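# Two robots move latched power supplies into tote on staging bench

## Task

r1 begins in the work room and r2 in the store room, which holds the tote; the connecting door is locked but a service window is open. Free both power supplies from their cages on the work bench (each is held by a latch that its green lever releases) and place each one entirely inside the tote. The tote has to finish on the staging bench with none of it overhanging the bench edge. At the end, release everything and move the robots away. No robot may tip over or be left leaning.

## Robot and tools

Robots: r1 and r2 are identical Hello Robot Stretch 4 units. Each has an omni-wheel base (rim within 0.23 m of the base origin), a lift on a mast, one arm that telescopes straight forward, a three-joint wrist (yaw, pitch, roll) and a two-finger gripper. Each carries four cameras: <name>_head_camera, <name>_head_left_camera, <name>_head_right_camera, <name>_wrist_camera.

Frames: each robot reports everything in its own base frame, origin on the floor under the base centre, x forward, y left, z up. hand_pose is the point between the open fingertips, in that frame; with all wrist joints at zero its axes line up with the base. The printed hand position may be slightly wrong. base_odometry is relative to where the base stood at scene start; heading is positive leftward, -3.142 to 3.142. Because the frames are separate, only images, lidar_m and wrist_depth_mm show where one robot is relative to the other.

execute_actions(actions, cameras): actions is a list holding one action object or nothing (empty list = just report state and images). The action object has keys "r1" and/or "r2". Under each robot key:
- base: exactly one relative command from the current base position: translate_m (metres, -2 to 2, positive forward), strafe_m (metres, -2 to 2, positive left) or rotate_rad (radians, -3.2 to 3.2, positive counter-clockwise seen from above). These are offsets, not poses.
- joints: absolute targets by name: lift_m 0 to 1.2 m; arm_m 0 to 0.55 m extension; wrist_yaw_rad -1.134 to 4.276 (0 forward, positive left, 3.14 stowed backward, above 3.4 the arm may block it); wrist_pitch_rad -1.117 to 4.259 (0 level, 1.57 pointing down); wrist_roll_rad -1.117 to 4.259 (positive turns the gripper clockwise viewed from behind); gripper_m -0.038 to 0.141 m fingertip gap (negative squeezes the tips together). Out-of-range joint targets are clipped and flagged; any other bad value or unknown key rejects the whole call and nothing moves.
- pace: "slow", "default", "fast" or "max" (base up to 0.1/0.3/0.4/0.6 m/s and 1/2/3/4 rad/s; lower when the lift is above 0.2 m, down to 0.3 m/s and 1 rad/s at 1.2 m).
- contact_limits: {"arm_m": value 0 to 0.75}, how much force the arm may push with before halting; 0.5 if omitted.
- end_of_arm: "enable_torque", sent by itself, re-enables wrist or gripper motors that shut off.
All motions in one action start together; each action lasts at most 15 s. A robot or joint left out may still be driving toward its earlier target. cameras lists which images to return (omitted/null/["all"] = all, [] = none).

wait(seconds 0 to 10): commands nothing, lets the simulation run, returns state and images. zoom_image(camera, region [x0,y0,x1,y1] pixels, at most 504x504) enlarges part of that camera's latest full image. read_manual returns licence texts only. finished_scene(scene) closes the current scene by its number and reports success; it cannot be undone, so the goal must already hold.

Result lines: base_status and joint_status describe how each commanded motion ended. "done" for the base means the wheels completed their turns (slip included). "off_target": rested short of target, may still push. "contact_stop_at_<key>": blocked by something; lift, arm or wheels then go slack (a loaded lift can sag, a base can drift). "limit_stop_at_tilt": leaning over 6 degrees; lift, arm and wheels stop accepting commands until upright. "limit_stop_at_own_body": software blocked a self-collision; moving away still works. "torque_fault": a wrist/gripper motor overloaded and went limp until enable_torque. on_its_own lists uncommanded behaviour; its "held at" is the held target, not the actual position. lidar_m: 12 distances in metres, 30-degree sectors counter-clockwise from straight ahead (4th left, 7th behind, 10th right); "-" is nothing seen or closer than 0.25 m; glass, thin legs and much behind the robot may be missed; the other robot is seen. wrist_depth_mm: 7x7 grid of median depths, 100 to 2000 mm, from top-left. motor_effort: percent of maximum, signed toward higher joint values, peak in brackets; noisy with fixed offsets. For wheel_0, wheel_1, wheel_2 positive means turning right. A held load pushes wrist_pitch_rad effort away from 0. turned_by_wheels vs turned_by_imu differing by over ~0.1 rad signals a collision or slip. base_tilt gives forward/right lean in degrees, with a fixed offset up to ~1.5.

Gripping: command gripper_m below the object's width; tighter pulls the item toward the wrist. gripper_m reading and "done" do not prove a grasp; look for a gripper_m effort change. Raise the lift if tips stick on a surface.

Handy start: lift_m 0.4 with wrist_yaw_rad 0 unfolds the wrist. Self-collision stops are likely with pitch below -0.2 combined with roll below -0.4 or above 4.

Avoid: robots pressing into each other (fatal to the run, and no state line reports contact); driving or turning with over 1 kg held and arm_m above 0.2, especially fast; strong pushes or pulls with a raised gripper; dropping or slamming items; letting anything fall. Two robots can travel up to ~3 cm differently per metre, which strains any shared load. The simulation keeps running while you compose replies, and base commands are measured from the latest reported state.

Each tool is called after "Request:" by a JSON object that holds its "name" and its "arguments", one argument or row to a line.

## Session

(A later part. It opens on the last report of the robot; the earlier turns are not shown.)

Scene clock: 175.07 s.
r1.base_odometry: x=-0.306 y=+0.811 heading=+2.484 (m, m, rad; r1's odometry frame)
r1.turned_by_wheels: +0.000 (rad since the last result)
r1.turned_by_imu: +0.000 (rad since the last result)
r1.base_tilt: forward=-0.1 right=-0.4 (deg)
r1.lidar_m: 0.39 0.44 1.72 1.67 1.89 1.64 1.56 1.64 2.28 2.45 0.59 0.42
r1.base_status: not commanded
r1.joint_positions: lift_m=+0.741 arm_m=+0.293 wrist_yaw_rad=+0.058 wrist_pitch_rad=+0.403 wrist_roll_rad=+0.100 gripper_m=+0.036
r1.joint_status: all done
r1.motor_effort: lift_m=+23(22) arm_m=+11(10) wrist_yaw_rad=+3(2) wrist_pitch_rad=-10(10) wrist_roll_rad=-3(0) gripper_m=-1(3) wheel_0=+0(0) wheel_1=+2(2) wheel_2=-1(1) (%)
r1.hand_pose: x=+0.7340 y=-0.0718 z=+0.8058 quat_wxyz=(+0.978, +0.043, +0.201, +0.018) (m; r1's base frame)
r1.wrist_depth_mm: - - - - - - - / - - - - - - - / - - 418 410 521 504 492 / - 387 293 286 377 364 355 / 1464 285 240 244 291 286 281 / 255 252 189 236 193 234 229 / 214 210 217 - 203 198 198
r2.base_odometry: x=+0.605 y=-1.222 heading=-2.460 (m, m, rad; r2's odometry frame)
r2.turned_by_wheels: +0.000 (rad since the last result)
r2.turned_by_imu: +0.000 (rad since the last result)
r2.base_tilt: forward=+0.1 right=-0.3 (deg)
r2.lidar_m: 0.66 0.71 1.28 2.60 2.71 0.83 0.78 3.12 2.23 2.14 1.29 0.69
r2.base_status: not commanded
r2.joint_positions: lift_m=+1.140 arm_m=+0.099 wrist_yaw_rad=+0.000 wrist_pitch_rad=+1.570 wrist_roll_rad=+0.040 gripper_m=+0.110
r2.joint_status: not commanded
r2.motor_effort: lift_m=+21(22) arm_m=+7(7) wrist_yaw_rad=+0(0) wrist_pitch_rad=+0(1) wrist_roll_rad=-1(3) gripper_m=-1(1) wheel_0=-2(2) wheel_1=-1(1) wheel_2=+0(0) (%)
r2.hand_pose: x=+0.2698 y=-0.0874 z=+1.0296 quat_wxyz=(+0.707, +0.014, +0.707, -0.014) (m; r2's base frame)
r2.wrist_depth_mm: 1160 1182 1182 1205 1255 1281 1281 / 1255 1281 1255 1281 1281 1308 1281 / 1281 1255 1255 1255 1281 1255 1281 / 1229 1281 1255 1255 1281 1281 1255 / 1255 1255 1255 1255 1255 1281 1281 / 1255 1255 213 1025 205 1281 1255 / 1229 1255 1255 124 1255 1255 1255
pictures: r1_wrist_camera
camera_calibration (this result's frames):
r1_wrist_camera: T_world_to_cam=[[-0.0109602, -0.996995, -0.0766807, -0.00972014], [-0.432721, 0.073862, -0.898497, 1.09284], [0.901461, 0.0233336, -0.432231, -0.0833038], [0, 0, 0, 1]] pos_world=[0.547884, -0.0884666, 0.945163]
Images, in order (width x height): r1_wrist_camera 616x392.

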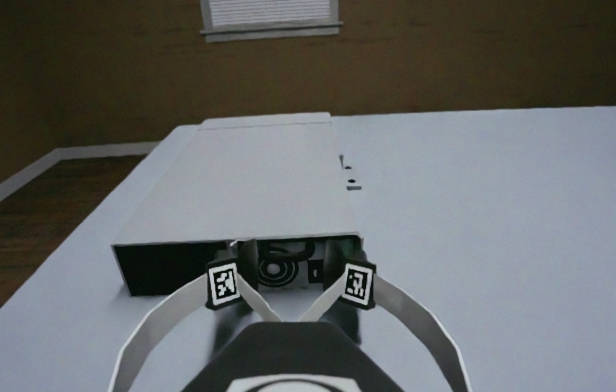

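Request:
{"name": "execute_actions", "arguments": {
  "actions": [
    {"r1": {"base": {"strafe_m": 0.003}, "joints": {"gripper_m": 0.015, "arm_m": 0.297, "lift_m": 0.739}, "pace": "slow"}}
  ],
  "cameras": ["r1_wrist_camera", "r1_head_camera"]
}}

Request:
{"name": "zoom_image", "arguments": {
  "camera": "r1_wrist_camera",
  "region": [200, 200, 400, 320]
}}

Request:
{"name": "zoom_image", "arguments": {
  "camera": "r1_head_camera",
  "region": [180, 335, 240, 375]
}}

Scene clock: 176.43 s.
r1.base_odometry: x=-0.308 y=+0.809 heading=+2.484 (m, m, rad; r1's odometry frame)
r1.turned_by_wheels: +0.000 (rad since the last result)
r1.turned_by_imu: +0.000 (rad since the last result)
r1.base_tilt: forward=+0.0 right=-0.4 (deg)
r1.lidar_m: 0.41 0.44 1.71 1.66 1.90 1.64 1.57 1.65 2.26 2.44 0.61 0.42
r1.base_status: done
r1.joint_positions: lift_m=+0.739 arm_m=+0.295 wrist_yaw_rad=+0.059 wrist_pitch_rad=+0.403 wrist_roll_rad=+0.100 gripper_m=+0.015
r1.joint_status: all done
r1.motor_effort: lift_m=+16(23) arm_m=+10(13) wrist_yaw_rad=+4(19) wrist_pitch_rad=-10(10) wrist_roll_rad=-1(2) gripper_m=-11(11) wheel_0=+0(6) wheel_1=+1(3) wheel_2=-4(5) (%)
r1.hand_pose: x=+0.7362 y=-0.0717 z=+0.8044 quat_wxyz=(+0.978, +0.043, +0.201, +0.019) (m; r1's base frame)
r1.wrist_depth_mm: - - - - - - - / - - - - - - - / - - 413 399 517 496 496 / - 404 290 286 375 362 355 / 1576 279 242 239 289 285 278 / 251 249 188 233 187 233 230 / 213 202 214 - 206 195 197
r2.base_odometry: x=+0.605 y=-1.222 heading=-2.460 (m, m, rad; r2's odometry frame)
r2.turned_by_wheels: +0.000 (rad since the last result)
r2.turned_by_imu: +0.000 (rad since the last result)
r2.base_tilt: forward=+0.2 right=-0.2 (deg)
r2.lidar_m: 0.65 0.70 1.28 2.59 2.67 0.84 0.80 3.09 2.24 2.13 1.31 0.71
r2.base_status: not commanded
r2.joint_positions: lift_m=+1.140 arm_m=+0.099 wrist_yaw_rad=+0.000 wrist_pitch_rad=+1.570 wrist_roll_rad=+0.040 gripper_m=+0.110
r2.joint_status: not commanded
r2.motor_effort: lift_m=+22(22) arm_m=+7(6) wrist_yaw_rad=+0(0) wrist_pitch_rad=-1(1) wrist_roll_rad=+0(1) gripper_m=+0(0) wheel_0=-2(2) wheel_1=-1(1) wheel_2=+0(0) (%)
r2.hand_pose: x=+0.2698 y=-0.0874 z=+1.0296 quat_wxyz=(+0.707, +0.014, +0.707, -0.014) (m; r2's base frame)
r2.wrist_depth_mm: 1160 1160 1182 1229 1255 1281 1308 / 1255 1255 1281 1281 1281 1308 1308 / 1255 1255 1255 1255 1281 1281 1255 / 1255 1255 1255 1255 1281 1281 1308 / 1255 1255 1255 1281 1255 1281 1281 / 1255 1255 213 1042 205 1281 1255 / 1205 1255 1255 124 1255 1281 1281
pictures: r1_head_camera, r1_wrist_camera
camera_calibration (this result's frames):
r1_wrist_camera: T_world_to_cam=[[-0.0106676, -0.997011, -0.0765161, -0.0100998], [-0.432561, 0.0735914, -0.898596, 1.09245], [0.901542, 0.023512, -0.432053, -0.0861333], [0, 0, 0, 1]] pos_world=[0.550095, -0.0884393, 0.943683]
Images, in order (width x height): r1_head_camera 420x560, r1_wrist_camera 616x392.

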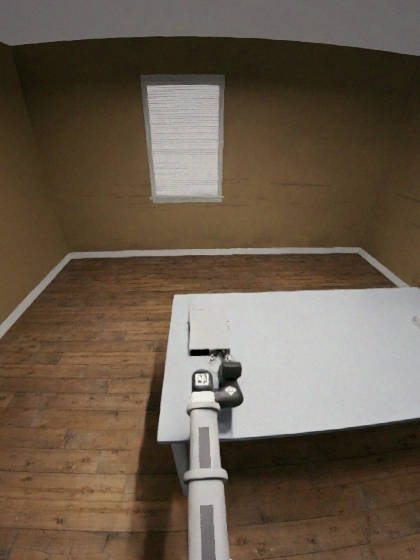

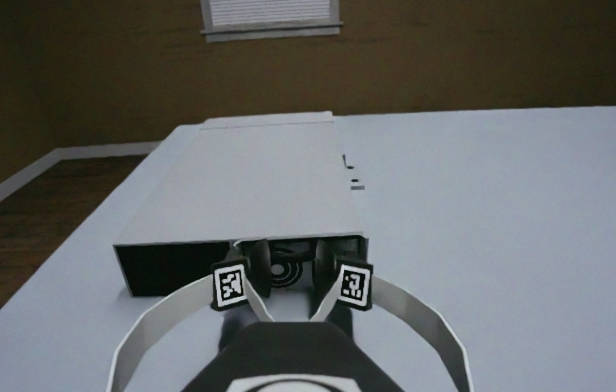

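Region (200, 200, 400, 320) of r1_wrist_camera's 616x392 image, scaled by 2.520; it fills the top 302 rows of this view, and the rest is white.

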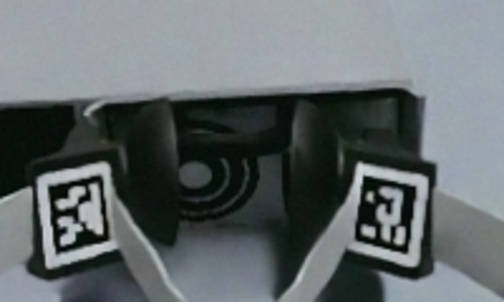

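Region (180, 335, 240, 375) of r1_head_camera's 420x560 image, scaled by 8.400, with more detail than that image has.

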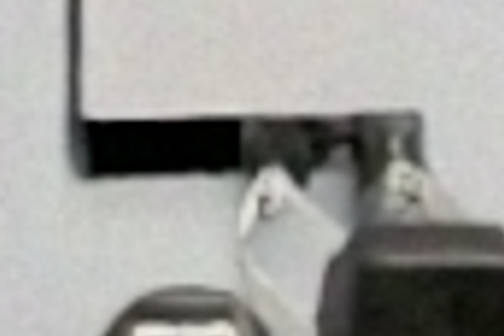

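Request:
{"name": "execute_actions", "arguments": {
  "actions": [
    {"r1": {"joints": {"gripper_m": -0.015, "arm_m": 0.305, "lift_m": 0.737}, "pace": "slow"}}
  ],
  "cameras": []
}}

Request:
{"name": "execute_actions", "arguments": {
  "actions": [
    {"r1": {"joints": {"gripper_m": -0.038, "arm_m": 0.31, "lift_m": 0.735}, "pace": "slow"}}
  ],
  "cameras": ["r1_wrist_camera"]
}}

Request:
{"name": "zoom_image", "arguments": {
  "camera": "r1_wrist_camera",
  "region": [200, 200, 400, 320]
}}

Scene clock: 177.93 s.
r1.base_odometry: x=-0.308 y=+0.809 heading=+2.484 (m, m, rad; r1's odometry frame)
r1.turned_by_wheels: +0.000 (rad since the last result)
r1.turned_by_imu: +0.004 (rad since the last result)
r1.base_tilt: forward=-0.1 right=-0.3 (deg)
r1.lidar_m: 0.40 0.45 1.72 1.65 1.87 1.63 1.55 1.65 2.26 2.43 0.62 0.44
r1.base_status: not commanded
r1.joint_positions: lift_m=+0.737 arm_m=+0.303 wrist_yaw_rad=+0.055 wrist_pitch_rad=+0.405 wrist_roll_rad=+0.100 gripper_m=-0.014
r1.joint_status: all done
r1.motor_effort: lift_m=+16(16) arm_m=+11(19) wrist_yaw_rad=+12(27) wrist_pitch_rad=-16(19) wrist_roll_rad=-2(2) gripper_m=-23(23) wheel_0=+3(6) wheel_1=+2(4) wheel_2=-6(10) (%)
r1.hand_pose: x=+0.7434 y=-0.0727 z=+0.8018 quat_wxyz=(+0.978, +0.043, +0.202, +0.017) (m; r1's base frame)
r1.wrist_depth_mm: - - - - - - - / - - - - - - - / - - 407 389 508 492 480 / - 379 286 277 366 355 349 / 1464 273 234 234 274 279 273 / 247 229 185 230 185 229 225 / 211 204 211 - 204 193 193
r2.base_odometry: x=+0.605 y=-1.222 heading=-2.460 (m, m, rad; r2's odometry frame)
r2.turned_by_wheels: +0.000 (rad since the last result)
r2.turned_by_imu: +0.000 (rad since the last result)
r2.base_tilt: forward=+0.2 right=-0.2 (deg)
r2.lidar_m: 0.67 0.67 1.28 2.57 2.69 0.85 0.79 3.10 2.21 2.15 1.31 0.73
r2.base_status: not commanded
r2.joint_positions: lift_m=+1.140 arm_m=+0.099 wrist_yaw_rad=+0.000 wrist_pitch_rad=+1.570 wrist_roll_rad=+0.040 gripper_m=+0.110
r2.joint_status: not commanded
r2.motor_effort: lift_m=+22(22) arm_m=+7(7) wrist_yaw_rad=+0(0) wrist_pitch_rad=-1(1) wrist_roll_rad=-1(1) gripper_m=-1(1) wheel_0=-2(2) wheel_1=-1(1) wheel_2=+0(0) (%)
r2.hand_pose: x=+0.2698 y=-0.0874 z=+1.0296 quat_wxyz=(+0.707, +0.014, +0.707, -0.014) (m; r2's base frame)
r2.wrist_depth_mm: 1160 1182 1205 1205 1255 1281 1281 / 1281 1281 1281 1255 1281 1281 1281 / 1255 1229 1255 1281 1281 1281 1308 / 1229 1255 1255 1281 1281 1281 1308 / 1255 1255 1255 1229 1255 1281 1281 / 1255 1229 213 1060 206 1281 1281 / 1229 1255 1255 124 1281 1281 1281
pictures: none
No camera images: the call's "cameras" was empty. Leave "cameras" out to get every camera's image.

Scene clock: 179.00 s.
r1.base_odometry: x=-0.308 y=+0.809 heading=+2.484 (m, m, rad; r1's odometry frame)
r1.turned_by_wheels: +0.000 (rad since the last result)
r1.turned_by_imu: +0.000 (rad since the last result)
r1.base_tilt: forward=+0.0 right=-0.4 (deg)
r1.lidar_m: 0.38 0.44 1.69 1.65 1.86 1.64 1.56 1.63 2.32 2.44 0.59 0.42
r1.base_status: not commanded
r1.joint_positions: lift_m=+0.735 arm_m=+0.308 wrist_yaw_rad=+0.055 wrist_pitch_rad=+0.406 wrist_roll_rad=+0.100 gripper_m=-0.037
r1.joint_status: all done
r1.motor_effort: lift_m=+15(16) arm_m=+12(14) wrist_yaw_rad=+12(23) wrist_pitch_rad=-20(19) wrist_roll_rad=-1(0) gripper_m=-24(25) wheel_0=+4(4) wheel_1=+3(3) wheel_2=-6(7) (%)
r1.hand_pose: x=+0.7481 y=-0.0727 z=+0.7996 quat_wxyz=(+0.978, +0.043, +0.203, +0.017) (m; r1's base frame)
r1.wrist_depth_mm: - - - - - - - / - - - - - - - / - - 394 382 500 484 469 / - 373 278 272 359 349 345 / 904 271 229 229 271 276 270 / 245 224 183 229 182 218 223 / 208 202 208 - 200 191 193
r2.base_odometry: x=+0.605 y=-1.222 heading=-2.460 (m, m, rad; r2's odometry frame)
r2.turned_by_wheels: +0.000 (rad since the last result)
r2.turned_by_imu: +0.000 (rad since the last result)
r2.base_tilt: forward=+0.2 right=-0.2 (deg)
r2.lidar_m: 0.66 0.71 1.29 2.55 2.70 0.84 0.79 3.10 2.22 2.14 1.30 0.71
r2.base_status: not commanded
r2.joint_positions: lift_m=+1.140 arm_m=+0.099 wrist_yaw_rad=+0.000 wrist_pitch_rad=+1.570 wrist_roll_rad=+0.040 gripper_m=+0.110
r2.joint_status: not commanded
r2.motor_effort: lift_m=+22(22) arm_m=+7(7) wrist_yaw_rad=+0(0) wrist_pitch_rad=-1(1) wrist_roll_rad=+0(1) gripper_m=-1(2) wheel_0=-2(2) wheel_1=-1(1) wheel_2=+0(1) (%)
r2.hand_pose: x=+0.2698 y=-0.0874 z=+1.0296 quat_wxyz=(+0.707, +0.014, +0.707, -0.014) (m; r2's base frame)
r2.wrist_depth_mm: 1160 1182 1182 1229 1255 1308 1281 / 1255 1255 1255 1281 1308 1281 1308 / 1255 1255 1255 1281 1281 1281 1281 / 1255 1255 1281 1281 1281 1255 1255 / 1229 1255 1255 1255 1281 1255 1281 / 1229 1255 214 1060 205 1281 1281 / 1255 1255 1229 123 1255 1255 1281
pictures: r1_wrist_camera
camera_calibration (this result's frames):
r1_wrist_camera: T_world_to_cam=[[-0.0142647, -0.996984, -0.076289, -0.00875254], [-0.435252, 0.0748803, -0.897189, 1.09433], [0.900196, 0.0204069, -0.435008, -0.0957629], [0, 0, 0, 1]] pos_world=[0.562391, -0.0887158, 0.939497]
Images, in order (width x height): r1_wrist_camera 616x392.

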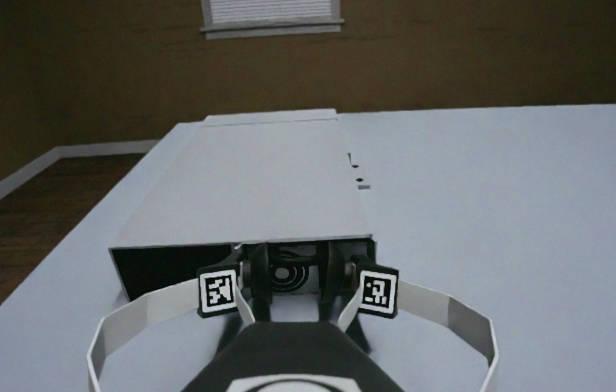

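Region (200, 200, 400, 320) of r1_wrist_camera's 616x392 image, scaled by 2.520; it fills the top 302 rows of this view, and the rest is white.

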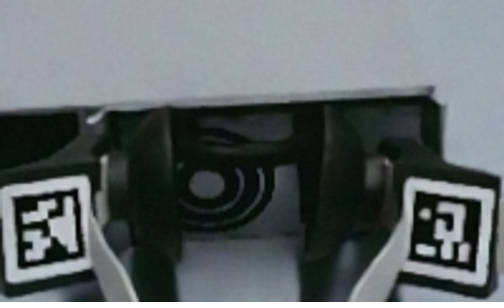

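Grip on handle is firm. Pull.

Request:
{"name": "execute_actions", "arguments": {
  "actions": [
    {"r1": {"joints": {"arm_m": 0.296}, "pace": "slow"}}
  ],
  "cameras": ["r1_wrist_camera"]
}}

Request:
{"name": "zoom_image", "arguments": {
  "camera": "r1_wrist_camera",
  "region": [200, 200, 400, 320]
}}

Scene clock: 180.10 s.
r1.base_odometry: x=-0.308 y=+0.809 heading=+2.484 (m, m, rad; r1's odometry frame)
r1.turned_by_wheels: +0.000 (rad since the last result)
r1.turned_by_imu: +0.000 (rad since the last result)
r1.base_tilt: forward=+0.0 right=-0.3 (deg)
r1.lidar_m: 0.40 0.45 1.71 1.66 1.91 1.63 1.57 1.64 2.26 2.45 0.59 0.41
r1.base_status: not commanded
r1.joint_positions: lift_m=+0.735 arm_m=+0.299 wrist_yaw_rad=+0.063 wrist_pitch_rad=+0.400 wrist_roll_rad=+0.100 gripper_m=-0.037
r1.joint_status: all done
r1.motor_effort: lift_m=+19(19) arm_m=-15(19) wrist_yaw_rad=-11(12) wrist_pitch_rad=-2(19) wrist_roll_rad=-1(1) gripper_m=-31(33) wheel_0=-3(4) wheel_1=-2(3) wheel_2=+5(7) (%)
r1.hand_pose: x=+0.7402 y=-0.0704 z=+0.8009 quat_wxyz=(+0.979, +0.043, +0.200, +0.021) (m; r1's base frame)
r1.wrist_depth_mm: - - - - - - - / - - - - - - - / - - 404 384 508 488 480 / - 394 283 274 362 355 345 / 1537 271 238 231 272 277 271 / 246 225 182 228 184 224 224 / 208 204 209 - 202 191 194
r2.base_odometry: x=+0.605 y=-1.222 heading=-2.460 (m, m, rad; r2's odometry frame)
r2.turned_by_wheels: +0.000 (rad since the last result)
r2.turned_by_imu: +0.000 (rad since the last result)
r2.base_tilt: forward=+0.1 right=-0.2 (deg)
r2.lidar_m: 0.66 0.69 1.28 2.58 2.69 0.81 0.79 3.13 2.22 2.13 1.28 0.69
r2.base_status: not commanded
r2.joint_positions: lift_m=+1.140 arm_m=+0.099 wrist_yaw_rad=+0.000 wrist_pitch_rad=+1.570 wrist_roll_rad=+0.040 gripper_m=+0.110
r2.joint_status: not commanded
r2.motor_effort: lift_m=+22(22) arm_m=+7(7) wrist_yaw_rad=+0(0) wrist_pitch_rad=-2(1) wrist_roll_rad=+1(0) gripper_m=-1(2) wheel_0=-2(2) wheel_1=-1(1) wheel_2=+0(0) (%)
r2.hand_pose: x=+0.2698 y=-0.0874 z=+1.0296 quat_wxyz=(+0.707, +0.014, +0.707, -0.014) (m; r2's base frame)
r2.wrist_depth_mm: 1160 1182 1160 1205 1281 1281 1281 / 1255 1255 1308 1281 1281 1281 1308 / 1255 1255 1281 1255 1255 1255 1281 / 1255 1281 1255 1255 1255 1281 1281 / 1255 1255 1255 1255 1255 1255 1281 / 1229 1255 215 1042 205 1281 1281 / 1255 1255 1229 123 1281 1255 1255
pictures: r1_wrist_camera
camera_calibration (this result's frames):
r1_wrist_camera: T_world_to_cam=[[-0.00546725, -0.997043, -0.0766553, -0.0127054], [-0.430324, 0.0715414, -0.899835, 1.09015], [0.902658, 0.028067, -0.429442, -0.0939093], [0, 0, 0, 1]] pos_world=[0.553814, -0.0880225, 0.939648]
Images, in order (width x height): r1_wrist_camera 616x392.

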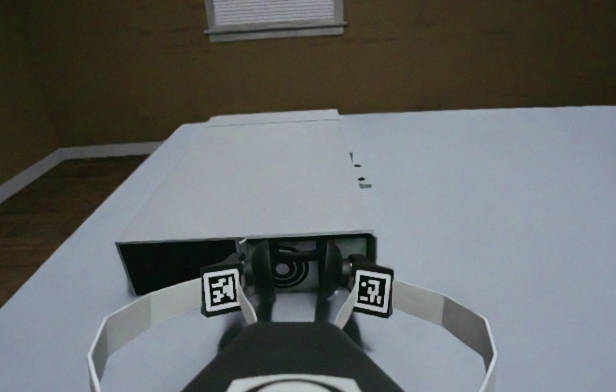

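Region (200, 200, 400, 320) of r1_wrist_camera's 616x392 image, scaled by 2.520; it fills the top 302 rows of this view, and the rest is white.

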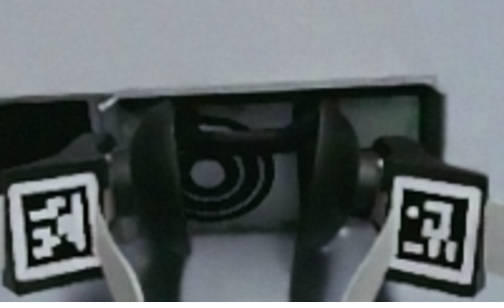

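Request:
{"name": "execute_actions", "arguments": {
  "actions": [
    {"r1": {"joints": {"arm_m": 0.288}, "pace": "slow"}}
  ],
  "cameras": ["r1_wrist_camera"]
}}

Request:
{"name": "zoom_image", "arguments": {
  "camera": "r1_wrist_camera",
  "region": [200, 200, 400, 320]
}}

Scene clock: 181.10 s.
r1.base_odometry: x=-0.308 y=+0.809 heading=+2.484 (m, m, rad; r1's odometry frame)
r1.turned_by_wheels: +0.000 (rad since the last result)
r1.turned_by_imu: +0.000 (rad since the last result)
r1.base_tilt: forward=-0.1 right=-0.4 (deg)
r1.lidar_m: 0.40 0.45 1.68 1.64 1.89 1.60 1.55 1.60 2.26 2.43 0.61 0.42
r1.base_status: not commanded
r1.joint_positions: lift_m=+0.735 arm_m=+0.290 wrist_yaw_rad=+0.059 wrist_pitch_rad=+0.404 wrist_roll_rad=+0.100 gripper_m=-0.037
r1.joint_status: all done
r1.motor_effort: lift_m=+20(20) arm_m=-9(17) wrist_yaw_rad=+0(14) wrist_pitch_rad=-11(29) wrist_roll_rad=+1(2) gripper_m=-19(33) wheel_0=+1(3) wheel_1=+0(2) wheel_2=-1(5) (%)
r1.hand_pose: x=+0.7305 y=-0.0715 z=+0.8000 quat_wxyz=(+0.978, +0.043, +0.202, +0.019) (m; r1's base frame)
r1.wrist_depth_mm: - - - - - - - / - - - - - - - / - - 399 382 500 488 480 / - 394 282 273 362 353 347 / 1499 283 270 236 271 277 271 / 245 235 180 200 176 227 223 / 206 202 208 - 201 190 193
r2.base_odometry: x=+0.605 y=-1.222 heading=-2.460 (m, m, rad; r2's odometry frame)
r2.turned_by_wheels: +0.000 (rad since the last result)
r2.turned_by_imu: +0.000 (rad since the last result)
r2.base_tilt: forward=+0.1 right=-0.2 (deg)
r2.lidar_m: 0.66 0.73 1.26 2.58 2.67 0.85 0.79 3.10 2.22 2.14 1.30 0.71
r2.base_status: not commanded
r2.joint_positions: lift_m=+1.140 arm_m=+0.099 wrist_yaw_rad=+0.000 wrist_pitch_rad=+1.570 wrist_roll_rad=+0.040 gripper_m=+0.110
r2.joint_status: not commanded
r2.motor_effort: lift_m=+22(22) arm_m=+7(7) wrist_yaw_rad=+0(0) wrist_pitch_rad=-1(0) wrist_roll_rad=-3(0) gripper_m=-1(1) wheel_0=-2(2) wheel_1=-1(1) wheel_2=+0(0) (%)
r2.hand_pose: x=+0.2698 y=-0.0874 z=+1.0296 quat_wxyz=(+0.707, +0.014, +0.707, -0.014) (m; r2's base frame)
r2.wrist_depth_mm: 1138 1182 1160 1205 1255 1308 1281 / 1229 1281 1255 1281 1308 1281 1281 / 1255 1229 1255 1308 1281 1281 1281 / 1255 1255 1281 1281 1255 1255 1281 / 1281 1281 1255 1281 1255 1308 1281 / 1255 1229 213 1042 205 1281 1281 / 1255 1229 1255 124 1281 1281 1255
pictures: r1_wrist_camera
camera_calibration (this result's frames):
r1_wrist_camera: T_world_to_cam=[[-0.00981644, -0.997028, -0.076407, -0.0109821], [-0.433028, 0.0731129, -0.89841, 1.08614], [0.901327, 0.0242672, -0.432459, -0.0823463], [0, 0, 0, 1]] pos_world=[0.544443, -0.0883622, 0.93935]
Images, in order (width x height): r1_wrist_camera 616x392.

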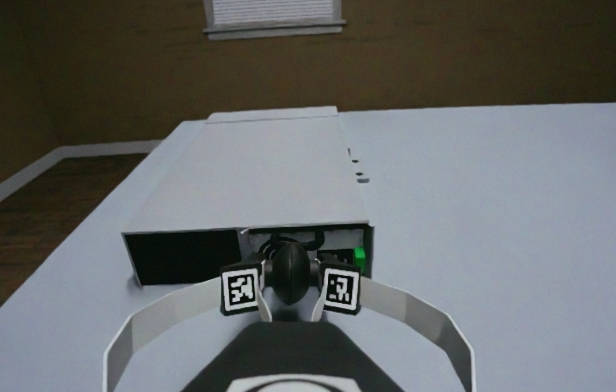

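Region (200, 200, 400, 320) of r1_wrist_camera's 616x392 image, scaled by 2.520; it fills the top 302 rows of this view, and the rest is white.

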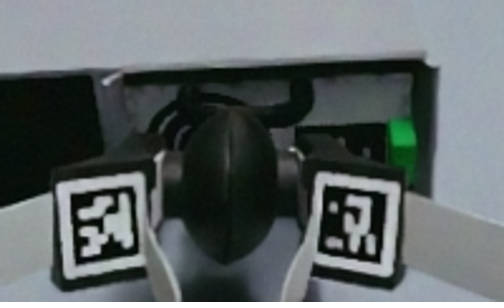

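Request:
{"name": "execute_actions", "arguments": {
  "actions": [
    {"r1": {"joints": {"arm_m": 0.255, "gripper_m": 0.06, "lift_m": 0.742}}}
  ],
  "cameras": ["r1_wrist_camera"]
}}

Request:
{"name": "zoom_image", "arguments": {
  "camera": "r1_wrist_camera",
  "region": [200, 180, 400, 300]
}}

Scene clock: 182.93 s.
r1.base_odometry: x=-0.308 y=+0.809 heading=+2.484 (m, m, rad; r1's odometry frame)
r1.turned_by_wheels: +0.000 (rad since the last result)
r1.turned_by_imu: +0.000 (rad since the last result)
r1.base_tilt: forward=-0.1 right=-0.4 (deg)
r1.lidar_m: 0.40 0.44 1.70 1.68 1.86 1.65 1.56 1.63 2.25 2.42 0.57 0.42
r1.base_status: not commanded
r1.joint_positions: lift_m=+0.742 arm_m=+0.257 wrist_yaw_rad=+0.060 wrist_pitch_rad=+0.402 wrist_roll_rad=+0.100 gripper_m=+0.060
r1.joint_status: all done
r1.motor_effort: lift_m=+23(23) arm_m=-9(11) wrist_yaw_rad=-1(0) wrist_pitch_rad=-7(9) wrist_roll_rad=-2(1) gripper_m=-2(18) wheel_0=+1(1) wheel_1=+0(0) wheel_2=-1(1) (%)
r1.hand_pose: x=+0.6977 y=-0.0714 z=+0.8070 quat_wxyz=(+0.978, +0.043, +0.201, +0.019) (m; r1's base frame)
r1.wrist_depth_mm: - - - - - - - / - - - - - - - / - - 452 407 525 512 504 / - 410 317 290 377 368 359 / 1618 309 286 281 283 287 282 / 255 253 198 238 198 237 233 / 216 211 218 - 210 198 199
r2.base_odometry: x=+0.605 y=-1.222 heading=-2.460 (m, m, rad; r2's odometry frame)
r2.turned_by_wheels: +0.000 (rad since the last result)
r2.turned_by_imu: +0.000 (rad since the last result)
r2.base_tilt: forward=+0.1 right=-0.2 (deg)
r2.lidar_m: 0.66 0.71 1.28 2.58 2.67 0.83 0.78 3.08 2.21 2.12 1.29 0.71
r2.base_status: not commanded
r2.joint_positions: lift_m=+1.140 arm_m=+0.099 wrist_yaw_rad=+0.000 wrist_pitch_rad=+1.570 wrist_roll_rad=+0.040 gripper_m=+0.110
r2.joint_status: not commanded
r2.motor_effort: lift_m=+22(22) arm_m=+7(7) wrist_yaw_rad=+0(0) wrist_pitch_rad=-1(0) wrist_roll_rad=-2(0) gripper_m=-1(0) wheel_0=-2(2) wheel_1=-1(1) wheel_2=+0(0) (%)
r2.hand_pose: x=+0.2698 y=-0.0874 z=+1.0296 quat_wxyz=(+0.707, +0.014, +0.707, -0.014) (m; r2's base frame)
r2.wrist_depth_mm: 1138 1182 1182 1205 1281 1281 1281 / 1255 1281 1255 1281 1281 1281 1308 / 1255 1281 1281 1281 1281 1281 1281 / 1229 1255 1255 1281 1255 1281 1281 / 1255 1255 1255 1281 1281 1281 1281 / 1229 1229 213 1042 205 1281 1308 / 1229 1255 1255 124 1255 1281 1255
pictures: r1_wrist_camera
camera_calibration (this result's frames):
r1_wrist_camera: T_world_to_cam=[[-0.00918811, -0.997028, -0.0764899, -0.010983], [-0.431987, 0.0729446, -0.898925, 1.07795], [0.901833, 0.0247832, -0.431373, -0.0509373], [0, 0, 0, 1]] pos_world=[0.511497, -0.0883188, 0.946185]
Images, in order (width x height): r1_wrist_camera 616x392.

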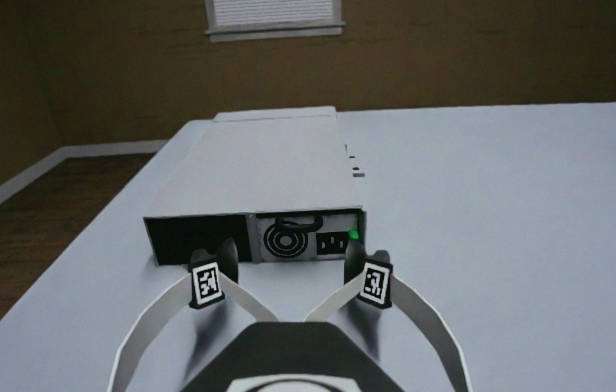

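Region (200, 180, 400, 300) of r1_wrist_camera's 616x392 image, scaled by 2.520; it fills the top 302 rows of this view, and the rest is white.

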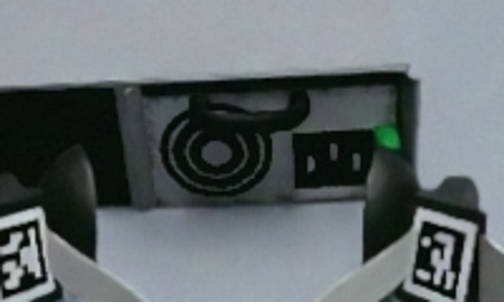

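Request:
{"name": "execute_actions", "arguments": {
  "actions": [
    {"r1": {"base": {"strafe_m": -0.005}, "joints": {"arm_m": 0.268, "gripper_m": 0.036, "lift_m": 0.745}}}
  ],
  "cameras": ["r1_wrist_camera"]
}}

Request:
{"name": "zoom_image", "arguments": {
  "camera": "r1_wrist_camera",
  "region": [200, 200, 400, 320]
}}

Scene clock: 184.57 s.
r1.base_odometry: x=-0.305 y=+0.813 heading=+2.484 (m, m, rad; r1's odometry frame)
r1.turned_by_wheels: +0.000 (rad since the last result)
r1.turned_by_imu: +0.000 (rad since the last result)
r1.base_tilt: forward=-0.1 right=-0.4 (deg)
r1.lidar_m: 0.40 0.43 1.72 1.68 1.91 1.65 1.56 1.62 2.28 2.44 0.62 0.43
r1.base_status: done
r1.joint_positions: lift_m=+0.745 arm_m=+0.266 wrist_yaw_rad=+0.060 wrist_pitch_rad=+0.402 wrist_roll_rad=+0.100 gripper_m=+0.036
r1.joint_status: all done
r1.motor_effort: lift_m=+23(24) arm_m=+9(11) wrist_yaw_rad=-1(2) wrist_pitch_rad=-6(8) wrist_roll_rad=+1(1) gripper_m=-2(1) wheel_0=-1(6) wheel_1=+1(3) wheel_2=+0(0) (%)
r1.hand_pose: x=+0.7076 y=-0.0713 z=+0.8100 quat_wxyz=(+0.978, +0.043, +0.201, +0.019) (m; r1's base frame)
r1.wrist_depth_mm: - - - - - - - / - - - - - - - / - - 433 421 535 517 504 / - 418 303 294 384 377 368 / 1618 306 286 267 297 294 289 / 259 257 188 241 192 242 236 / 220 215 221 - 208 203 203
r2.base_odometry: x=+0.605 y=-1.222 heading=-2.460 (m, m, rad; r2's odometry frame)
r2.turned_by_wheels: +0.000 (rad since the last result)
r2.turned_by_imu: +0.000 (rad since the last result)
r2.base_tilt: forward=+0.2 right=-0.2 (deg)
r2.lidar_m: 0.65 0.69 1.27 2.57 2.65 0.84 0.78 3.11 2.22 2.10 1.30 0.72
r2.base_status: not commanded
r2.joint_positions: lift_m=+1.140 arm_m=+0.099 wrist_yaw_rad=+0.000 wrist_pitch_rad=+1.570 wrist_roll_rad=+0.040 gripper_m=+0.110
r2.joint_status: not commanded
r2.motor_effort: lift_m=+22(22) arm_m=+7(8) wrist_yaw_rad=+0(0) wrist_pitch_rad=-1(1) wrist_roll_rad=-1(1) gripper_m=-1(2) wheel_0=-2(2) wheel_1=-1(1) wheel_2=+0(0) (%)
r2.hand_pose: x=+0.2698 y=-0.0874 z=+1.0296 quat_wxyz=(+0.707, +0.014, +0.707, -0.014) (m; r2's base frame)
r2.wrist_depth_mm: 1138 1182 1182 1229 1255 1281 1308 / 1281 1281 1255 1281 1281 1281 1308 / 1255 1255 1281 1281 1255 1281 1281 / 1255 1255 1255 1255 1281 1281 1281 / 1229 1255 1255 1281 1255 1308 1281 / 1255 1255 213 1042 205 1308 1281 / 1255 1255 1255 124 1255 1281 1281
pictures: r1_wrist_camera
camera_calibration (this result's frames):
r1_wrist_camera: T_world_to_cam=[[-0.00907348, -0.997029, -0.0764911, -0.0107103], [-0.431982, 0.0728964, -0.898931, 1.08493], [0.901837, 0.0248863, -0.43136, -0.0585454], [0, 0, 0, 1]] pos_world=[0.521374, -0.0883093, 0.949208]
Images, in order (width x height): r1_wrist_camera 616x392.

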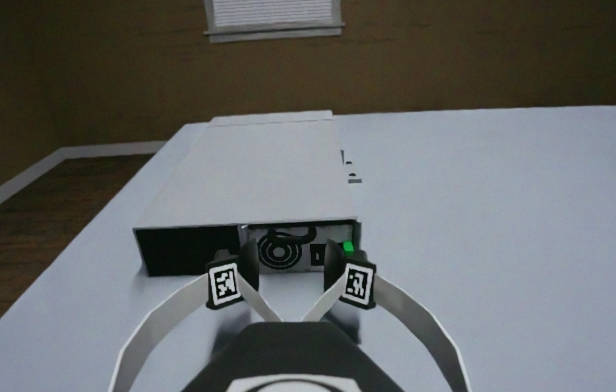

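Region (200, 200, 400, 320) of r1_wrist_camera's 616x392 image, scaled by 2.520; it fills the top 302 rows of this view, and the rest is white.

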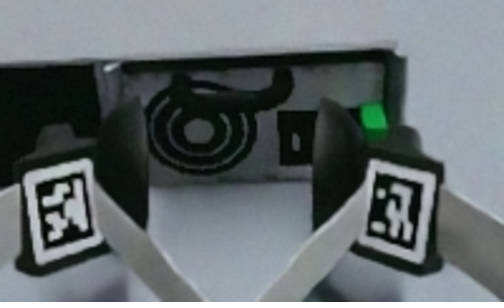

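Request:
{"name": "execute_actions", "arguments": {
  "actions": [
    {"r1": {"base": {"strafe_m": -0.002}, "joints": {"arm_m": 0.29}, "pace": "slow"}}
  ],
  "cameras": ["r1_wrist_camera"]
}}

Request:
{"name": "execute_actions", "arguments": {
  "actions": [
    {"r1": {"base": {"strafe_m": 0.003}, "joints": {"gripper_m": 0.015, "arm_m": 0.292, "lift_m": 0.744}, "pace": "slow"}}
  ],
  "cameras": ["r1_wrist_camera"]
}}

Request:
{"name": "zoom_image", "arguments": {
  "camera": "r1_wrist_camera",
  "region": [200, 200, 400, 320]
}}

Scene clock: 185.97 s.
r1.base_odometry: x=-0.304 y=+0.814 heading=+2.484 (m, m, rad; r1's odometry frame)
r1.turned_by_wheels: +0.000 (rad since the last result)
r1.turned_by_imu: +0.000 (rad since the last result)
r1.base_tilt: forward=+0.0 right=-0.4 (deg)
r1.lidar_m: 0.40 0.43 1.71 1.66 1.89 1.66 1.56 1.66 2.30 2.44 0.61 0.40
r1.base_status: done
r1.joint_positions: lift_m=+0.745 arm_m=+0.288 wrist_yaw_rad=+0.060 wrist_pitch_rad=+0.402 wrist_roll_rad=+0.100 gripper_m=+0.036
r1.joint_status: all done
r1.motor_effort: lift_m=+23(23) arm_m=+9(8) wrist_yaw_rad=-2(1) wrist_pitch_rad=-7(8) wrist_roll_rad=-1(1) gripper_m=-3(3) wheel_0=-2(3) wheel_1=+2(1) wheel_2=+0(1) (%)
r1.hand_pose: x=+0.7295 y=-0.0713 z=+0.8100 quat_wxyz=(+0.978, +0.043, +0.201, +0.019) (m; r1's base frame)
r1.wrist_depth_mm: - - - - - - - / - - - - - - - / - - 433 424 530 517 508 / - 421 303 296 384 373 368 / 1576 289 246 248 298 294 289 / 260 256 188 241 192 241 237 / 220 214 221 - 208 203 202
r2.base_odometry: x=+0.605 y=-1.222 heading=-2.460 (m, m, rad; r2's odometry frame)
r2.turned_by_wheels: +0.000 (rad since the last result)
r2.turned_by_imu: +0.000 (rad since the last result)
r2.base_tilt: forward=+0.1 right=-0.2 (deg)
r2.lidar_m: 0.66 0.70 1.30 2.57 2.69 0.84 0.79 3.13 2.21 2.12 1.31 0.71
r2.base_status: not commanded
r2.joint_positions: lift_m=+1.140 arm_m=+0.099 wrist_yaw_rad=+0.000 wrist_pitch_rad=+1.570 wrist_roll_rad=+0.040 gripper_m=+0.110
r2.joint_status: not commanded
r2.motor_effort: lift_m=+22(22) arm_m=+7(7) wrist_yaw_rad=+0(0) wrist_pitch_rad=-1(1) wrist_roll_rad=+1(2) gripper_m=+0(1) wheel_0=-2(2) wheel_1=-1(1) wheel_2=+0(0) (%)
r2.hand_pose: x=+0.2698 y=-0.0874 z=+1.0296 quat_wxyz=(+0.707, +0.014, +0.707, -0.014) (m; r2's base frame)
r2.wrist_depth_mm: 1160 1160 1160 1229 1255 1308 1281 / 1255 1255 1281 1255 1281 1281 1281 / 1255 1255 1281 1255 1281 1308 1281 / 1255 1255 1281 1281 1281 1255 1281 / 1229 1229 1255 1255 1255 1255 1281 / 1205 1255 213 1042 205 1281 1281 / 1229 1229 1229 124 1255 1281 1281
pictures: r1_wrist_camera
camera_calibration (this result's frames):
r1_wrist_camera: T_world_to_cam=[[-0.00908116, -0.997029, -0.076491, -0.0105075], [-0.431981, 0.0728997, -0.898931, 1.09442], [0.901837, 0.0248794, -0.43136, -0.0783548], [0, 0, 0, 1]] pos_world=[0.543338, -0.0883099, 0.949208]
Images, in order (width x height): r1_wrist_camera 616x392.

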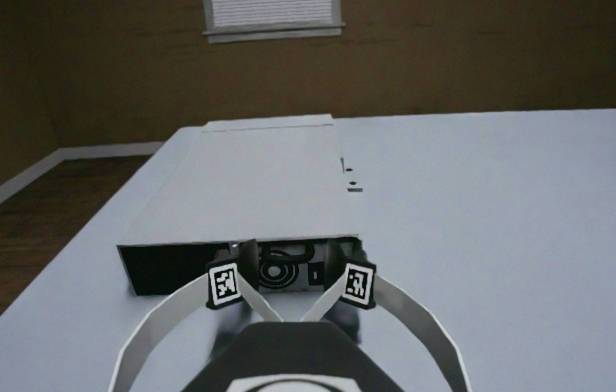

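Scene clock: 187.13 s.
r1.base_odometry: x=-0.306 y=+0.812 heading=+2.484 (m, m, rad; r1's odometry frame)
r1.turned_by_wheels: +0.000 (rad since the last result)
r1.turned_by_imu: +0.000 (rad since the last result)
r1.base_tilt: forward=-0.1 right=-0.4 (deg)
r1.lidar_m: 0.40 0.43 1.71 1.68 1.88 1.62 1.53 1.63 2.29 2.43 0.61 0.44
r1.base_status: done
r1.joint_positions: lift_m=+0.744 arm_m=+0.291 wrist_yaw_rad=+0.060 wrist_pitch_rad=+0.402 wrist_roll_rad=+0.100 gripper_m=+0.015
r1.joint_status: all done
r1.motor_effort: lift_m=+17(21) arm_m=+8(7) wrist_yaw_rad=-3(3) wrist_pitch_rad=-7(6) wrist_roll_rad=-1(1) gripper_m=-10(11) wheel_0=-2(3) wheel_1=+2(4) wheel_2=+0(2) (%)
r1.hand_pose: x=+0.7318 y=-0.0713 z=+0.8095 quat_wxyz=(+0.978, +0.043, +0.201, +0.020) (m; r1's base frame)
r1.wrist_depth_mm: - - - - - - - / - - - - - - - / - - 433 415 525 512 508 / - 413 301 294 382 370 366 / 1661 291 248 245 297 291 286 / 259 256 189 238 189 241 236 / 218 213 220 - 212 201 202
r2.base_odometry: x=+0.605 y=-1.222 heading=-2.460 (m, m, rad; r2's odometry frame)
r2.turned_by_wheels: +0.000 (rad since the last result)
r2.turned_by_imu: +0.000 (rad since the last result)
r2.base_tilt: forward=+0.2 right=-0.2 (deg)
r2.lidar_m: 0.68 0.71 1.29 2.58 2.70 0.85 0.78 3.11 2.23 2.12 1.30 0.73
r2.base_status: not commanded
r2.joint_positions: lift_m=+1.140 arm_m=+0.099 wrist_yaw_rad=+0.000 wrist_pitch_rad=+1.570 wrist_roll_rad=+0.040 gripper_m=+0.110
r2.joint_status: not commanded
r2.motor_effort: lift_m=+22(22) arm_m=+7(7) wrist_yaw_rad=+0(0) wrist_pitch_rad=-1(0) wrist_roll_rad=+1(0) gripper_m=-1(1) wheel_0=-2(2) wheel_1=-1(1) wheel_2=+0(0) (%)
r2.hand_pose: x=+0.2698 y=-0.0874 z=+1.0296 quat_wxyz=(+0.707, +0.014, +0.707, -0.014) (m; r2's base frame)
r2.wrist_depth_mm: 1138 1182 1182 1229 1255 1281 1281 / 1255 1281 1281 1281 1281 1281 1308 / 1255 1255 1281 1255 1281 1281 1281 / 1229 1255 1281 1281 1281 1281 1281 / 1255 1255 1255 1255 1281 1281 1308 / 1229 1229 214 1042 206 1281 1281 / 1255 1255 1229 124 1255 1281 1281
pictures: r1_wrist_camera
camera_calibration (this result's frames):
r1_wrist_camera: T_world_to_cam=[[-0.0087892, -0.997032, -0.0764911, -0.0106637], [-0.432003, 0.0727732, -0.898931, 1.0949], [0.901829, 0.0251435, -0.43136, -0.0805765], [0, 0, 0, 1]] pos_world=[0.545572, -0.0882853, 0.948665]
Images, in order (width x height): r1_wrist_camera 616x392.

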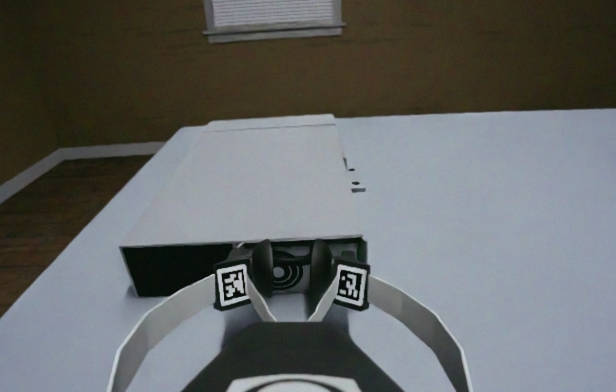

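Region (200, 200, 400, 320) of r1_wrist_camera's 616x392 image, scaled by 2.520; it fills the top 302 rows of this view, and the rest is white.

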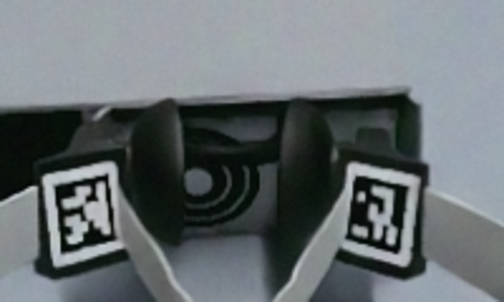

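Request:
{"name": "execute_actions", "arguments": {
  "actions": [
    {"r1": {"joints": {"gripper_m": -0.038, "arm_m": 0.305, "lift_m": 0.74}, "pace": "slow"}}
  ],
  "cameras": []
}}

Request:
{"name": "execute_actions", "arguments": {
  "actions": [
    {"r1": {"joints": {"arm_m": 0.291}, "pace": "slow"}}
  ],
  "cameras": ["r1_wrist_camera"]
}}

Request:
{"name": "zoom_image", "arguments": {
  "camera": "r1_wrist_camera",
  "region": [200, 200, 400, 320]
}}

Scene clock: 189.30 s.
r1.base_odometry: x=-0.306 y=+0.812 heading=+2.484 (m, m, rad; r1's odometry frame)
r1.turned_by_wheels: +0.000 (rad since the last result)
r1.turned_by_imu: +0.000 (rad since the last result)
r1.base_tilt: forward=+0.0 right=-0.4 (deg)
r1.lidar_m: 0.39 0.46 1.68 1.68 1.88 1.62 1.57 1.65 2.26 2.44 0.60 0.41
r1.base_status: not commanded
r1.joint_positions: lift_m=+0.740 arm_m=+0.304 wrist_yaw_rad=+0.063 wrist_pitch_rad=+0.404 wrist_roll_rad=+0.100 gripper_m=-0.037
r1.joint_status: all done
r1.motor_effort: lift_m=+19(18) arm_m=+5(20) wrist_yaw_rad=-12(17) wrist_pitch_rad=-12(19) wrist_roll_rad=+0(1) gripper_m=-32(33) wheel_0=+0(3) wheel_1=+1(4) wheel_2=+1(8) (%)
r1.hand_pose: x=+0.7452 y=-0.0706 z=+0.8050 quat_wxyz=(+0.978, +0.043, +0.202, +0.021) (m; r1's base frame)
r1.wrist_depth_mm: - - - - - - - / - - - - - - - / - - 410 394 508 504 488 / - 399 289 281 370 359 353 / 1499 274 235 229 278 281 276 / 251 162 183 235 182 227 228 / 212 207 213 - 206 196 195
r2.base_odometry: x=+0.605 y=-1.222 heading=-2.460 (m, m, rad; r2's odometry frame)
r2.turned_by_wheels: +0.000 (rad since the last result)
r2.turned_by_imu: +0.001 (rad since the last result)
r2.base_tilt: forward=+0.1 right=-0.2 (deg)
r2.lidar_m: 0.67 0.71 1.30 2.56 2.68 0.84 0.79 3.08 2.20 2.12 1.29 0.71
r2.base_status: not commanded
r2.joint_positions: lift_m=+1.140 arm_m=+0.099 wrist_yaw_rad=+0.000 wrist_pitch_rad=+1.570 wrist_roll_rad=+0.040 gripper_m=+0.110
r2.joint_status: not commanded
r2.motor_effort: lift_m=+22(22) arm_m=+7(7) wrist_yaw_rad=+0(0) wrist_pitch_rad=-1(0) wrist_roll_rad=+0(0) gripper_m=-1(1) wheel_0=-2(2) wheel_1=-1(1) wheel_2=+0(0) (%)
r2.hand_pose: x=+0.2698 y=-0.0874 z=+1.0296 quat_wxyz=(+0.707, +0.014, +0.707, -0.014) (m; r2's base frame)
r2.wrist_depth_mm: 1138 1160 1182 1229 1255 1308 1308 / 1255 1255 1281 1255 1255 1255 1281 / 1255 1255 1281 1281 1281 1281 1308 / 1255 1229 1229 1255 1281 1281 1281 / 1255 1281 1281 1255 1255 1255 1281 / 1229 1255 214 1042 206 1281 1281 / 1255 1255 1255 124 1255 1255 1281
pictures: none
No camera images: the call's "cameras" was empty. Leave "cameras" out to get every camera's image.

Scene clock: 190.33 s.
r1.base_odometry: x=-0.305 y=+0.812 heading=+2.484 (m, m, rad; r1's odometry frame)
r1.turned_by_wheels: -0.001 (rad since the last result)
r1.turned_by_imu: -0.001 (rad since the last result)
r1.base_tilt: forward=-0.1 right=-0.3 (deg)
r1.lidar_m: 0.39 0.44 1.69 1.67 1.88 1.64 1.57 1.64 2.28 2.41 0.59 0.44
r1.base_status: not commanded
r1.joint_positions: lift_m=+0.740 arm_m=+0.292 wrist_yaw_rad=+0.054 wrist_pitch_rad=+0.405 wrist_roll_rad=+0.100 gripper_m=-0.037
r1.joint_status: all done
r1.on_its_own: wrist_yaw_rad is at rest, and its effort (+16) is outside its rest range (-13 to +13)
r1.motor_effort: lift_m=+19(20) arm_m=-6(19) wrist_yaw_rad=+16(22) wrist_pitch_rad=-15(20) wrist_roll_rad=-1(2) gripper_m=-18(34) wheel_0=-1(2) wheel_1=+2(2) wheel_2=-5(7) (%)
r1.hand_pose: x=+0.7325 y=-0.0729 z=+0.8045 quat_wxyz=(+0.978, +0.044, +0.202, +0.016) (m; r1's base frame)
r1.wrist_depth_mm: - - - - - - - / - - - - - - - / - - 407 399 512 496 488 / - 382 290 283 370 364 357 / 917 282 250 231 290 285 278 / 252 250 183 200 180 233 229 / 213 207 214 - 207 195 196
r2.base_odometry: x=+0.605 y=-1.222 heading=-2.460 (m, m, rad; r2's odometry frame)
r2.turned_by_wheels: +0.000 (rad since the last result)
r2.turned_by_imu: +0.000 (rad since the last result)
r2.base_tilt: forward=+0.1 right=-0.2 (deg)
r2.lidar_m: 0.65 0.72 1.27 2.57 2.67 0.83 0.78 3.09 2.20 2.13 1.31 0.71
r2.base_status: not commanded
r2.joint_positions: lift_m=+1.140 arm_m=+0.099 wrist_yaw_rad=+0.000 wrist_pitch_rad=+1.570 wrist_roll_rad=+0.040 gripper_m=+0.110
r2.joint_status: not commanded
r2.motor_effort: lift_m=+21(22) arm_m=+7(7) wrist_yaw_rad=+0(0) wrist_pitch_rad=-1(1) wrist_roll_rad=-4(1) gripper_m=-2(1) wheel_0=-2(2) wheel_1=-1(1) wheel_2=+0(0) (%)
r2.hand_pose: x=+0.2698 y=-0.0874 z=+1.0296 quat_wxyz=(+0.707, +0.014, +0.707, -0.014) (m; r2's base frame)
r2.wrist_depth_mm: 1138 1182 1182 1205 1255 1281 1308 / 1308 1255 1281 1281 1255 1281 1308 / 1229 1255 1255 1308 1255 1281 1281 / 1229 1281 1255 1255 1281 1255 1281 / 1255 1229 1255 1255 1255 1255 1281 / 1255 1255 214 1042 205 1281 1281 / 1229 1229 1229 124 1255 1255 1255
pictures: r1_wrist_camera
camera_calibration (this result's frames):
r1_wrist_camera: T_world_to_cam=[[-0.0150538, -0.996971, -0.0762991, -0.00824823], [-0.434065, 0.0752584, -0.897732, 1.09161], [0.900756, 0.0196045, -0.433884, -0.0809202], [0, 0, 0, 1]] pos_world=[0.546596, -0.0887899, 0.944237]
Images, in order (width x height): r1_wrist_camera 616x392.

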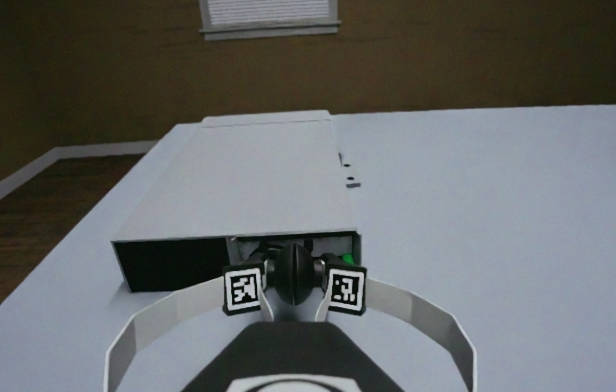

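Region (200, 200, 400, 320) of r1_wrist_camera's 616x392 image, scaled by 2.520; it fills the top 302 rows of this view, and the rest is white.

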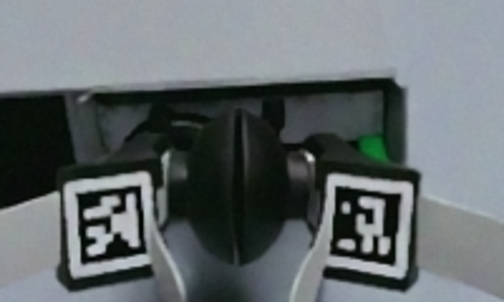

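Request:
{"name": "execute_actions", "arguments": {
  "actions": [
    {"r1": {"base": {"strafe_m": -0.003}, "joints": {"arm_m": 0.262, "gripper_m": 0.036, "lift_m": 0.74}}}
  ],
  "cameras": ["r1_wrist_camera"]
}}

Request:
{"name": "zoom_image", "arguments": {
  "camera": "r1_wrist_camera",
  "region": [200, 200, 400, 320]
}}

Scene clock: 191.97 s.
r1.base_odometry: x=-0.304 y=+0.814 heading=+2.483 (m, m, rad; r1's odometry frame)
r1.turned_by_wheels: +0.000 (rad since the last result)
r1.turned_by_imu: +0.000 (rad since the last result)
r1.base_tilt: forward=+0.0 right=-0.3 (deg)
r1.lidar_m: 0.42 0.44 1.73 1.67 1.87 1.64 1.56 1.67 2.29 2.43 0.58 0.42
r1.base_status: done
r1.joint_positions: lift_m=+0.740 arm_m=+0.264 wrist_yaw_rad=+0.060 wrist_pitch_rad=+0.402 wrist_roll_rad=+0.100 gripper_m=+0.036
r1.joint_status: all done
r1.motor_effort: lift_m=+20(20) arm_m=-9(6) wrist_yaw_rad=+0(14) wrist_pitch_rad=-8(14) wrist_roll_rad=+0(0) gripper_m=-3(20) wheel_0=-1(3) wheel_1=+1(3) wheel_2=+0(4) (%)
r1.hand_pose: x=+0.7047 y=-0.0714 z=+0.8053 quat_wxyz=(+0.978, +0.043, +0.201, +0.019) (m; r1's base frame)
r1.wrist_depth_mm: - - - - - - - / - - - - - - - / - - 421 410 517 508 496 / - 387 294 285 375 364 359 / 1499 300 282 274 291 286 281 / 253 251 189 236 191 233 230 / 215 209 216 - 203 198 197
r2.base_odometry: x=+0.605 y=-1.222 heading=-2.460 (m, m, rad; r2's odometry frame)
r2.turned_by_wheels: +0.000 (rad since the last result)
r2.turned_by_imu: +0.000 (rad since the last result)
r2.base_tilt: forward=+0.1 right=-0.1 (deg)
r2.lidar_m: 0.64 0.68 1.28 2.56 2.69 0.82 0.76 3.09 2.22 2.13 1.33 0.71
r2.base_status: not commanded
r2.joint_positions: lift_m=+1.140 arm_m=+0.099 wrist_yaw_rad=+0.000 wrist_pitch_rad=+1.570 wrist_roll_rad=+0.040 gripper_m=+0.110
r2.joint_status: not commanded
r2.motor_effort: lift_m=+22(22) arm_m=+7(7) wrist_yaw_rad=+0(0) wrist_pitch_rad=+0(1) wrist_roll_rad=+0(0) gripper_m=+0(0) wheel_0=-2(2) wheel_1=-1(1) wheel_2=+0(0) (%)
r2.hand_pose: x=+0.2698 y=-0.0874 z=+1.0296 quat_wxyz=(+0.707, +0.014, +0.707, -0.014) (m; r2's base frame)
r2.wrist_depth_mm: 1160 1160 1182 1229 1255 1255 1281 / 1255 1255 1281 1308 1255 1281 1281 / 1229 1255 1255 1281 1255 1281 1308 / 1255 1255 1255 1281 1281 1281 1281 / 1281 1255 1255 1281 1255 1281 1281 / 1229 1281 214 1042 205 1281 1255 / 1255 1229 1229 124 1255 1255 1281
pictures: r1_wrist_camera
camera_calibration (this result's frames):
r1_wrist_camera: T_world_to_cam=[[-0.0092303, -0.997028, -0.0764856, -0.0110366], [-0.432059, 0.0729569, -0.898889, 1.07942], [0.901798, 0.0247493, -0.431448, -0.0579117], [0, 0, 0, 1]] pos_world=[0.518496, -0.0883218, 0.944449]
Images, in order (width x height): r1_wrist_camera 616x392.

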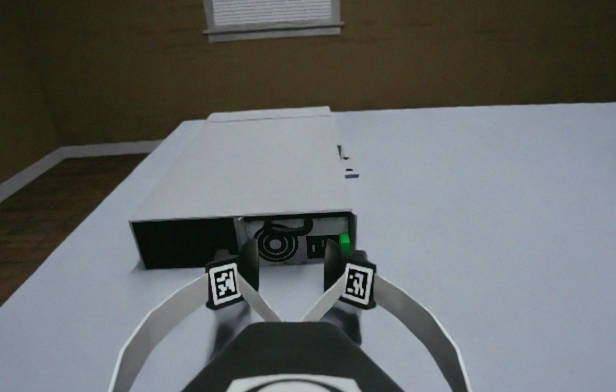

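Region (200, 200, 400, 320) of r1_wrist_camera's 616x392 image, scaled by 2.520; it fills the top 302 rows of this view, and the rest is white.

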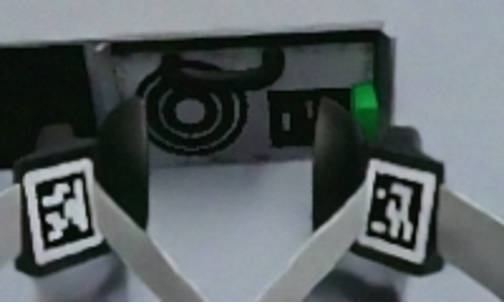

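Request:
{"name": "execute_actions", "arguments": {
  "actions": [
    {"r1": {"joints": {"arm_m": 0.294, "gripper_m": 0.038}, "pace": "slow"}}
  ],
  "cameras": ["r1_wrist_camera", "r1_head_camera"]
}}

Request:
{"name": "zoom_image", "arguments": {
  "camera": "r1_wrist_camera",
  "region": [200, 200, 400, 320]
}}

Request:
{"name": "zoom_image", "arguments": {
  "camera": "r1_head_camera",
  "region": [200, 342, 236, 366]
}}

Scene clock: 194.93 s.
r1.base_odometry: x=-0.304 y=+0.814 heading=+2.483 (m, m, rad; r1's odometry frame)
r1.turned_by_wheels: +0.000 (rad since the last result)
r1.turned_by_imu: +0.000 (rad since the last result)
r1.base_tilt: forward=-0.1 right=-0.4 (deg)
r1.lidar_m: 0.40 0.43 1.72 1.67 1.88 1.62 1.55 1.65 2.27 2.43 0.59 0.42
r1.base_status: not commanded
r1.joint_positions: lift_m=+0.740 arm_m=+0.292 wrist_yaw_rad=+0.060 wrist_pitch_rad=+0.402 wrist_roll_rad=+0.100 gripper_m=+0.038
r1.joint_status: all done
r1.motor_effort: lift_m=+20(20) arm_m=+9(9) wrist_yaw_rad=-1(1) wrist_pitch_rad=-7(8) wrist_roll_rad=+0(1) gripper_m=+0(1) wheel_0=+0(1) wheel_1=+0(0) wheel_2=+0(0) (%)
r1.hand_pose: x=+0.7334 y=-0.0714 z=+0.8053 quat_wxyz=(+0.978, +0.043, +0.201, +0.019) (m; r1's base frame)
r1.wrist_depth_mm: - - - - - - - / - - - - - - - / - - 421 402 517 508 492 / - 387 294 285 373 364 357 / 1499 287 245 245 289 285 279 / 252 251 189 234 195 236 229 / 213 208 215 - 205 197 197
r2.base_odometry: x=+0.605 y=-1.222 heading=-2.460 (m, m, rad; r2's odometry frame)
r2.turned_by_wheels: +0.000 (rad since the last result)
r2.turned_by_imu: +0.001 (rad since the last result)
r2.base_tilt: forward=+0.2 right=-0.3 (deg)
r2.lidar_m: 0.66 0.68 1.30 2.57 2.66 0.82 0.81 3.08 2.24 2.15 1.30 0.72
r2.base_status: not commanded
r2.joint_positions: lift_m=+1.140 arm_m=+0.099 wrist_yaw_rad=+0.000 wrist_pitch_rad=+1.570 wrist_roll_rad=+0.040 gripper_m=+0.110
r2.joint_status: not commanded
r2.motor_effort: lift_m=+22(22) arm_m=+7(7) wrist_yaw_rad=+0(0) wrist_pitch_rad=-1(1) wrist_roll_rad=+0(1) gripper_m=-2(1) wheel_0=-2(2) wheel_1=-1(1) wheel_2=+0(0) (%)
r2.hand_pose: x=+0.2698 y=-0.0874 z=+1.0296 quat_wxyz=(+0.707, +0.014, +0.707, -0.014) (m; r2's base frame)
r2.wrist_depth_mm: 1138 1160 1205 1229 1255 1281 1281 / 1229 1281 1255 1281 1281 1281 1308 / 1255 1255 1255 1255 1255 1281 1308 / 1255 1255 1229 1281 1255 1255 1308 / 1255 1255 1255 1281 1281 1281 1281 / 1255 1255 213 1042 205 1255 1255 / 1255 1255 1255 123 1281 1255 1308
pictures: r1_head_camera, r1_wrist_camera
camera_calibration (this result's frames):
r1_wrist_camera: T_world_to_cam=[[-0.00948901, -0.997026, -0.0764858, -0.0106516], [-0.432036, 0.0730694, -0.898891, 1.09182], [0.901806, 0.0245151, -0.431445, -0.0838104], [0, 0, 0, 1]] pos_world=[0.547184, -0.0883436, 0.94445]
Images, in order (width x height): r1_head_camera 420x560, r1_wrist_camera 616x392.

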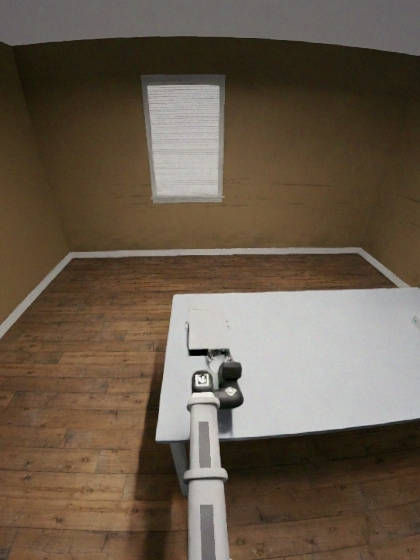

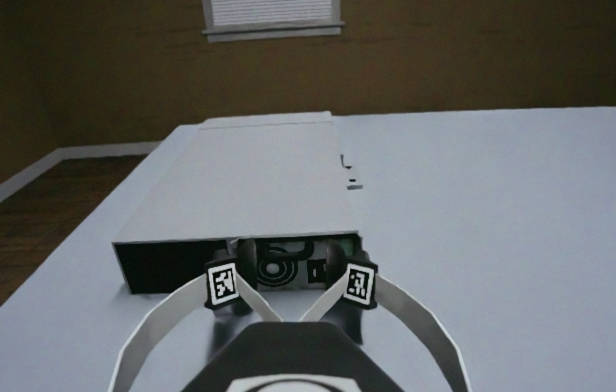

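Region (200, 200, 400, 320) of r1_wrist_camera's 616x392 image, scaled by 2.520; it fills the top 302 rows of this view, and the rest is white.

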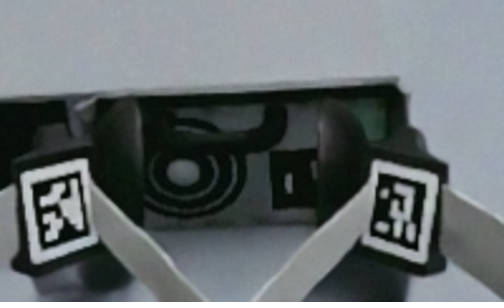

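Region (200, 342, 236, 366) of r1_head_camera's 420x560 image, scaled by 14.000, with more detail than that image has.

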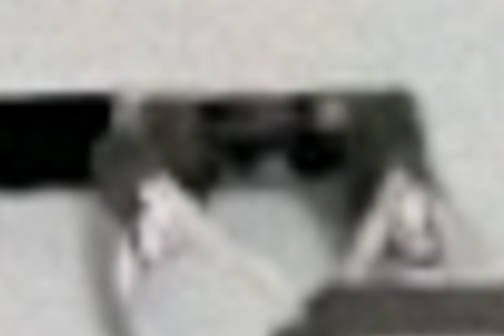

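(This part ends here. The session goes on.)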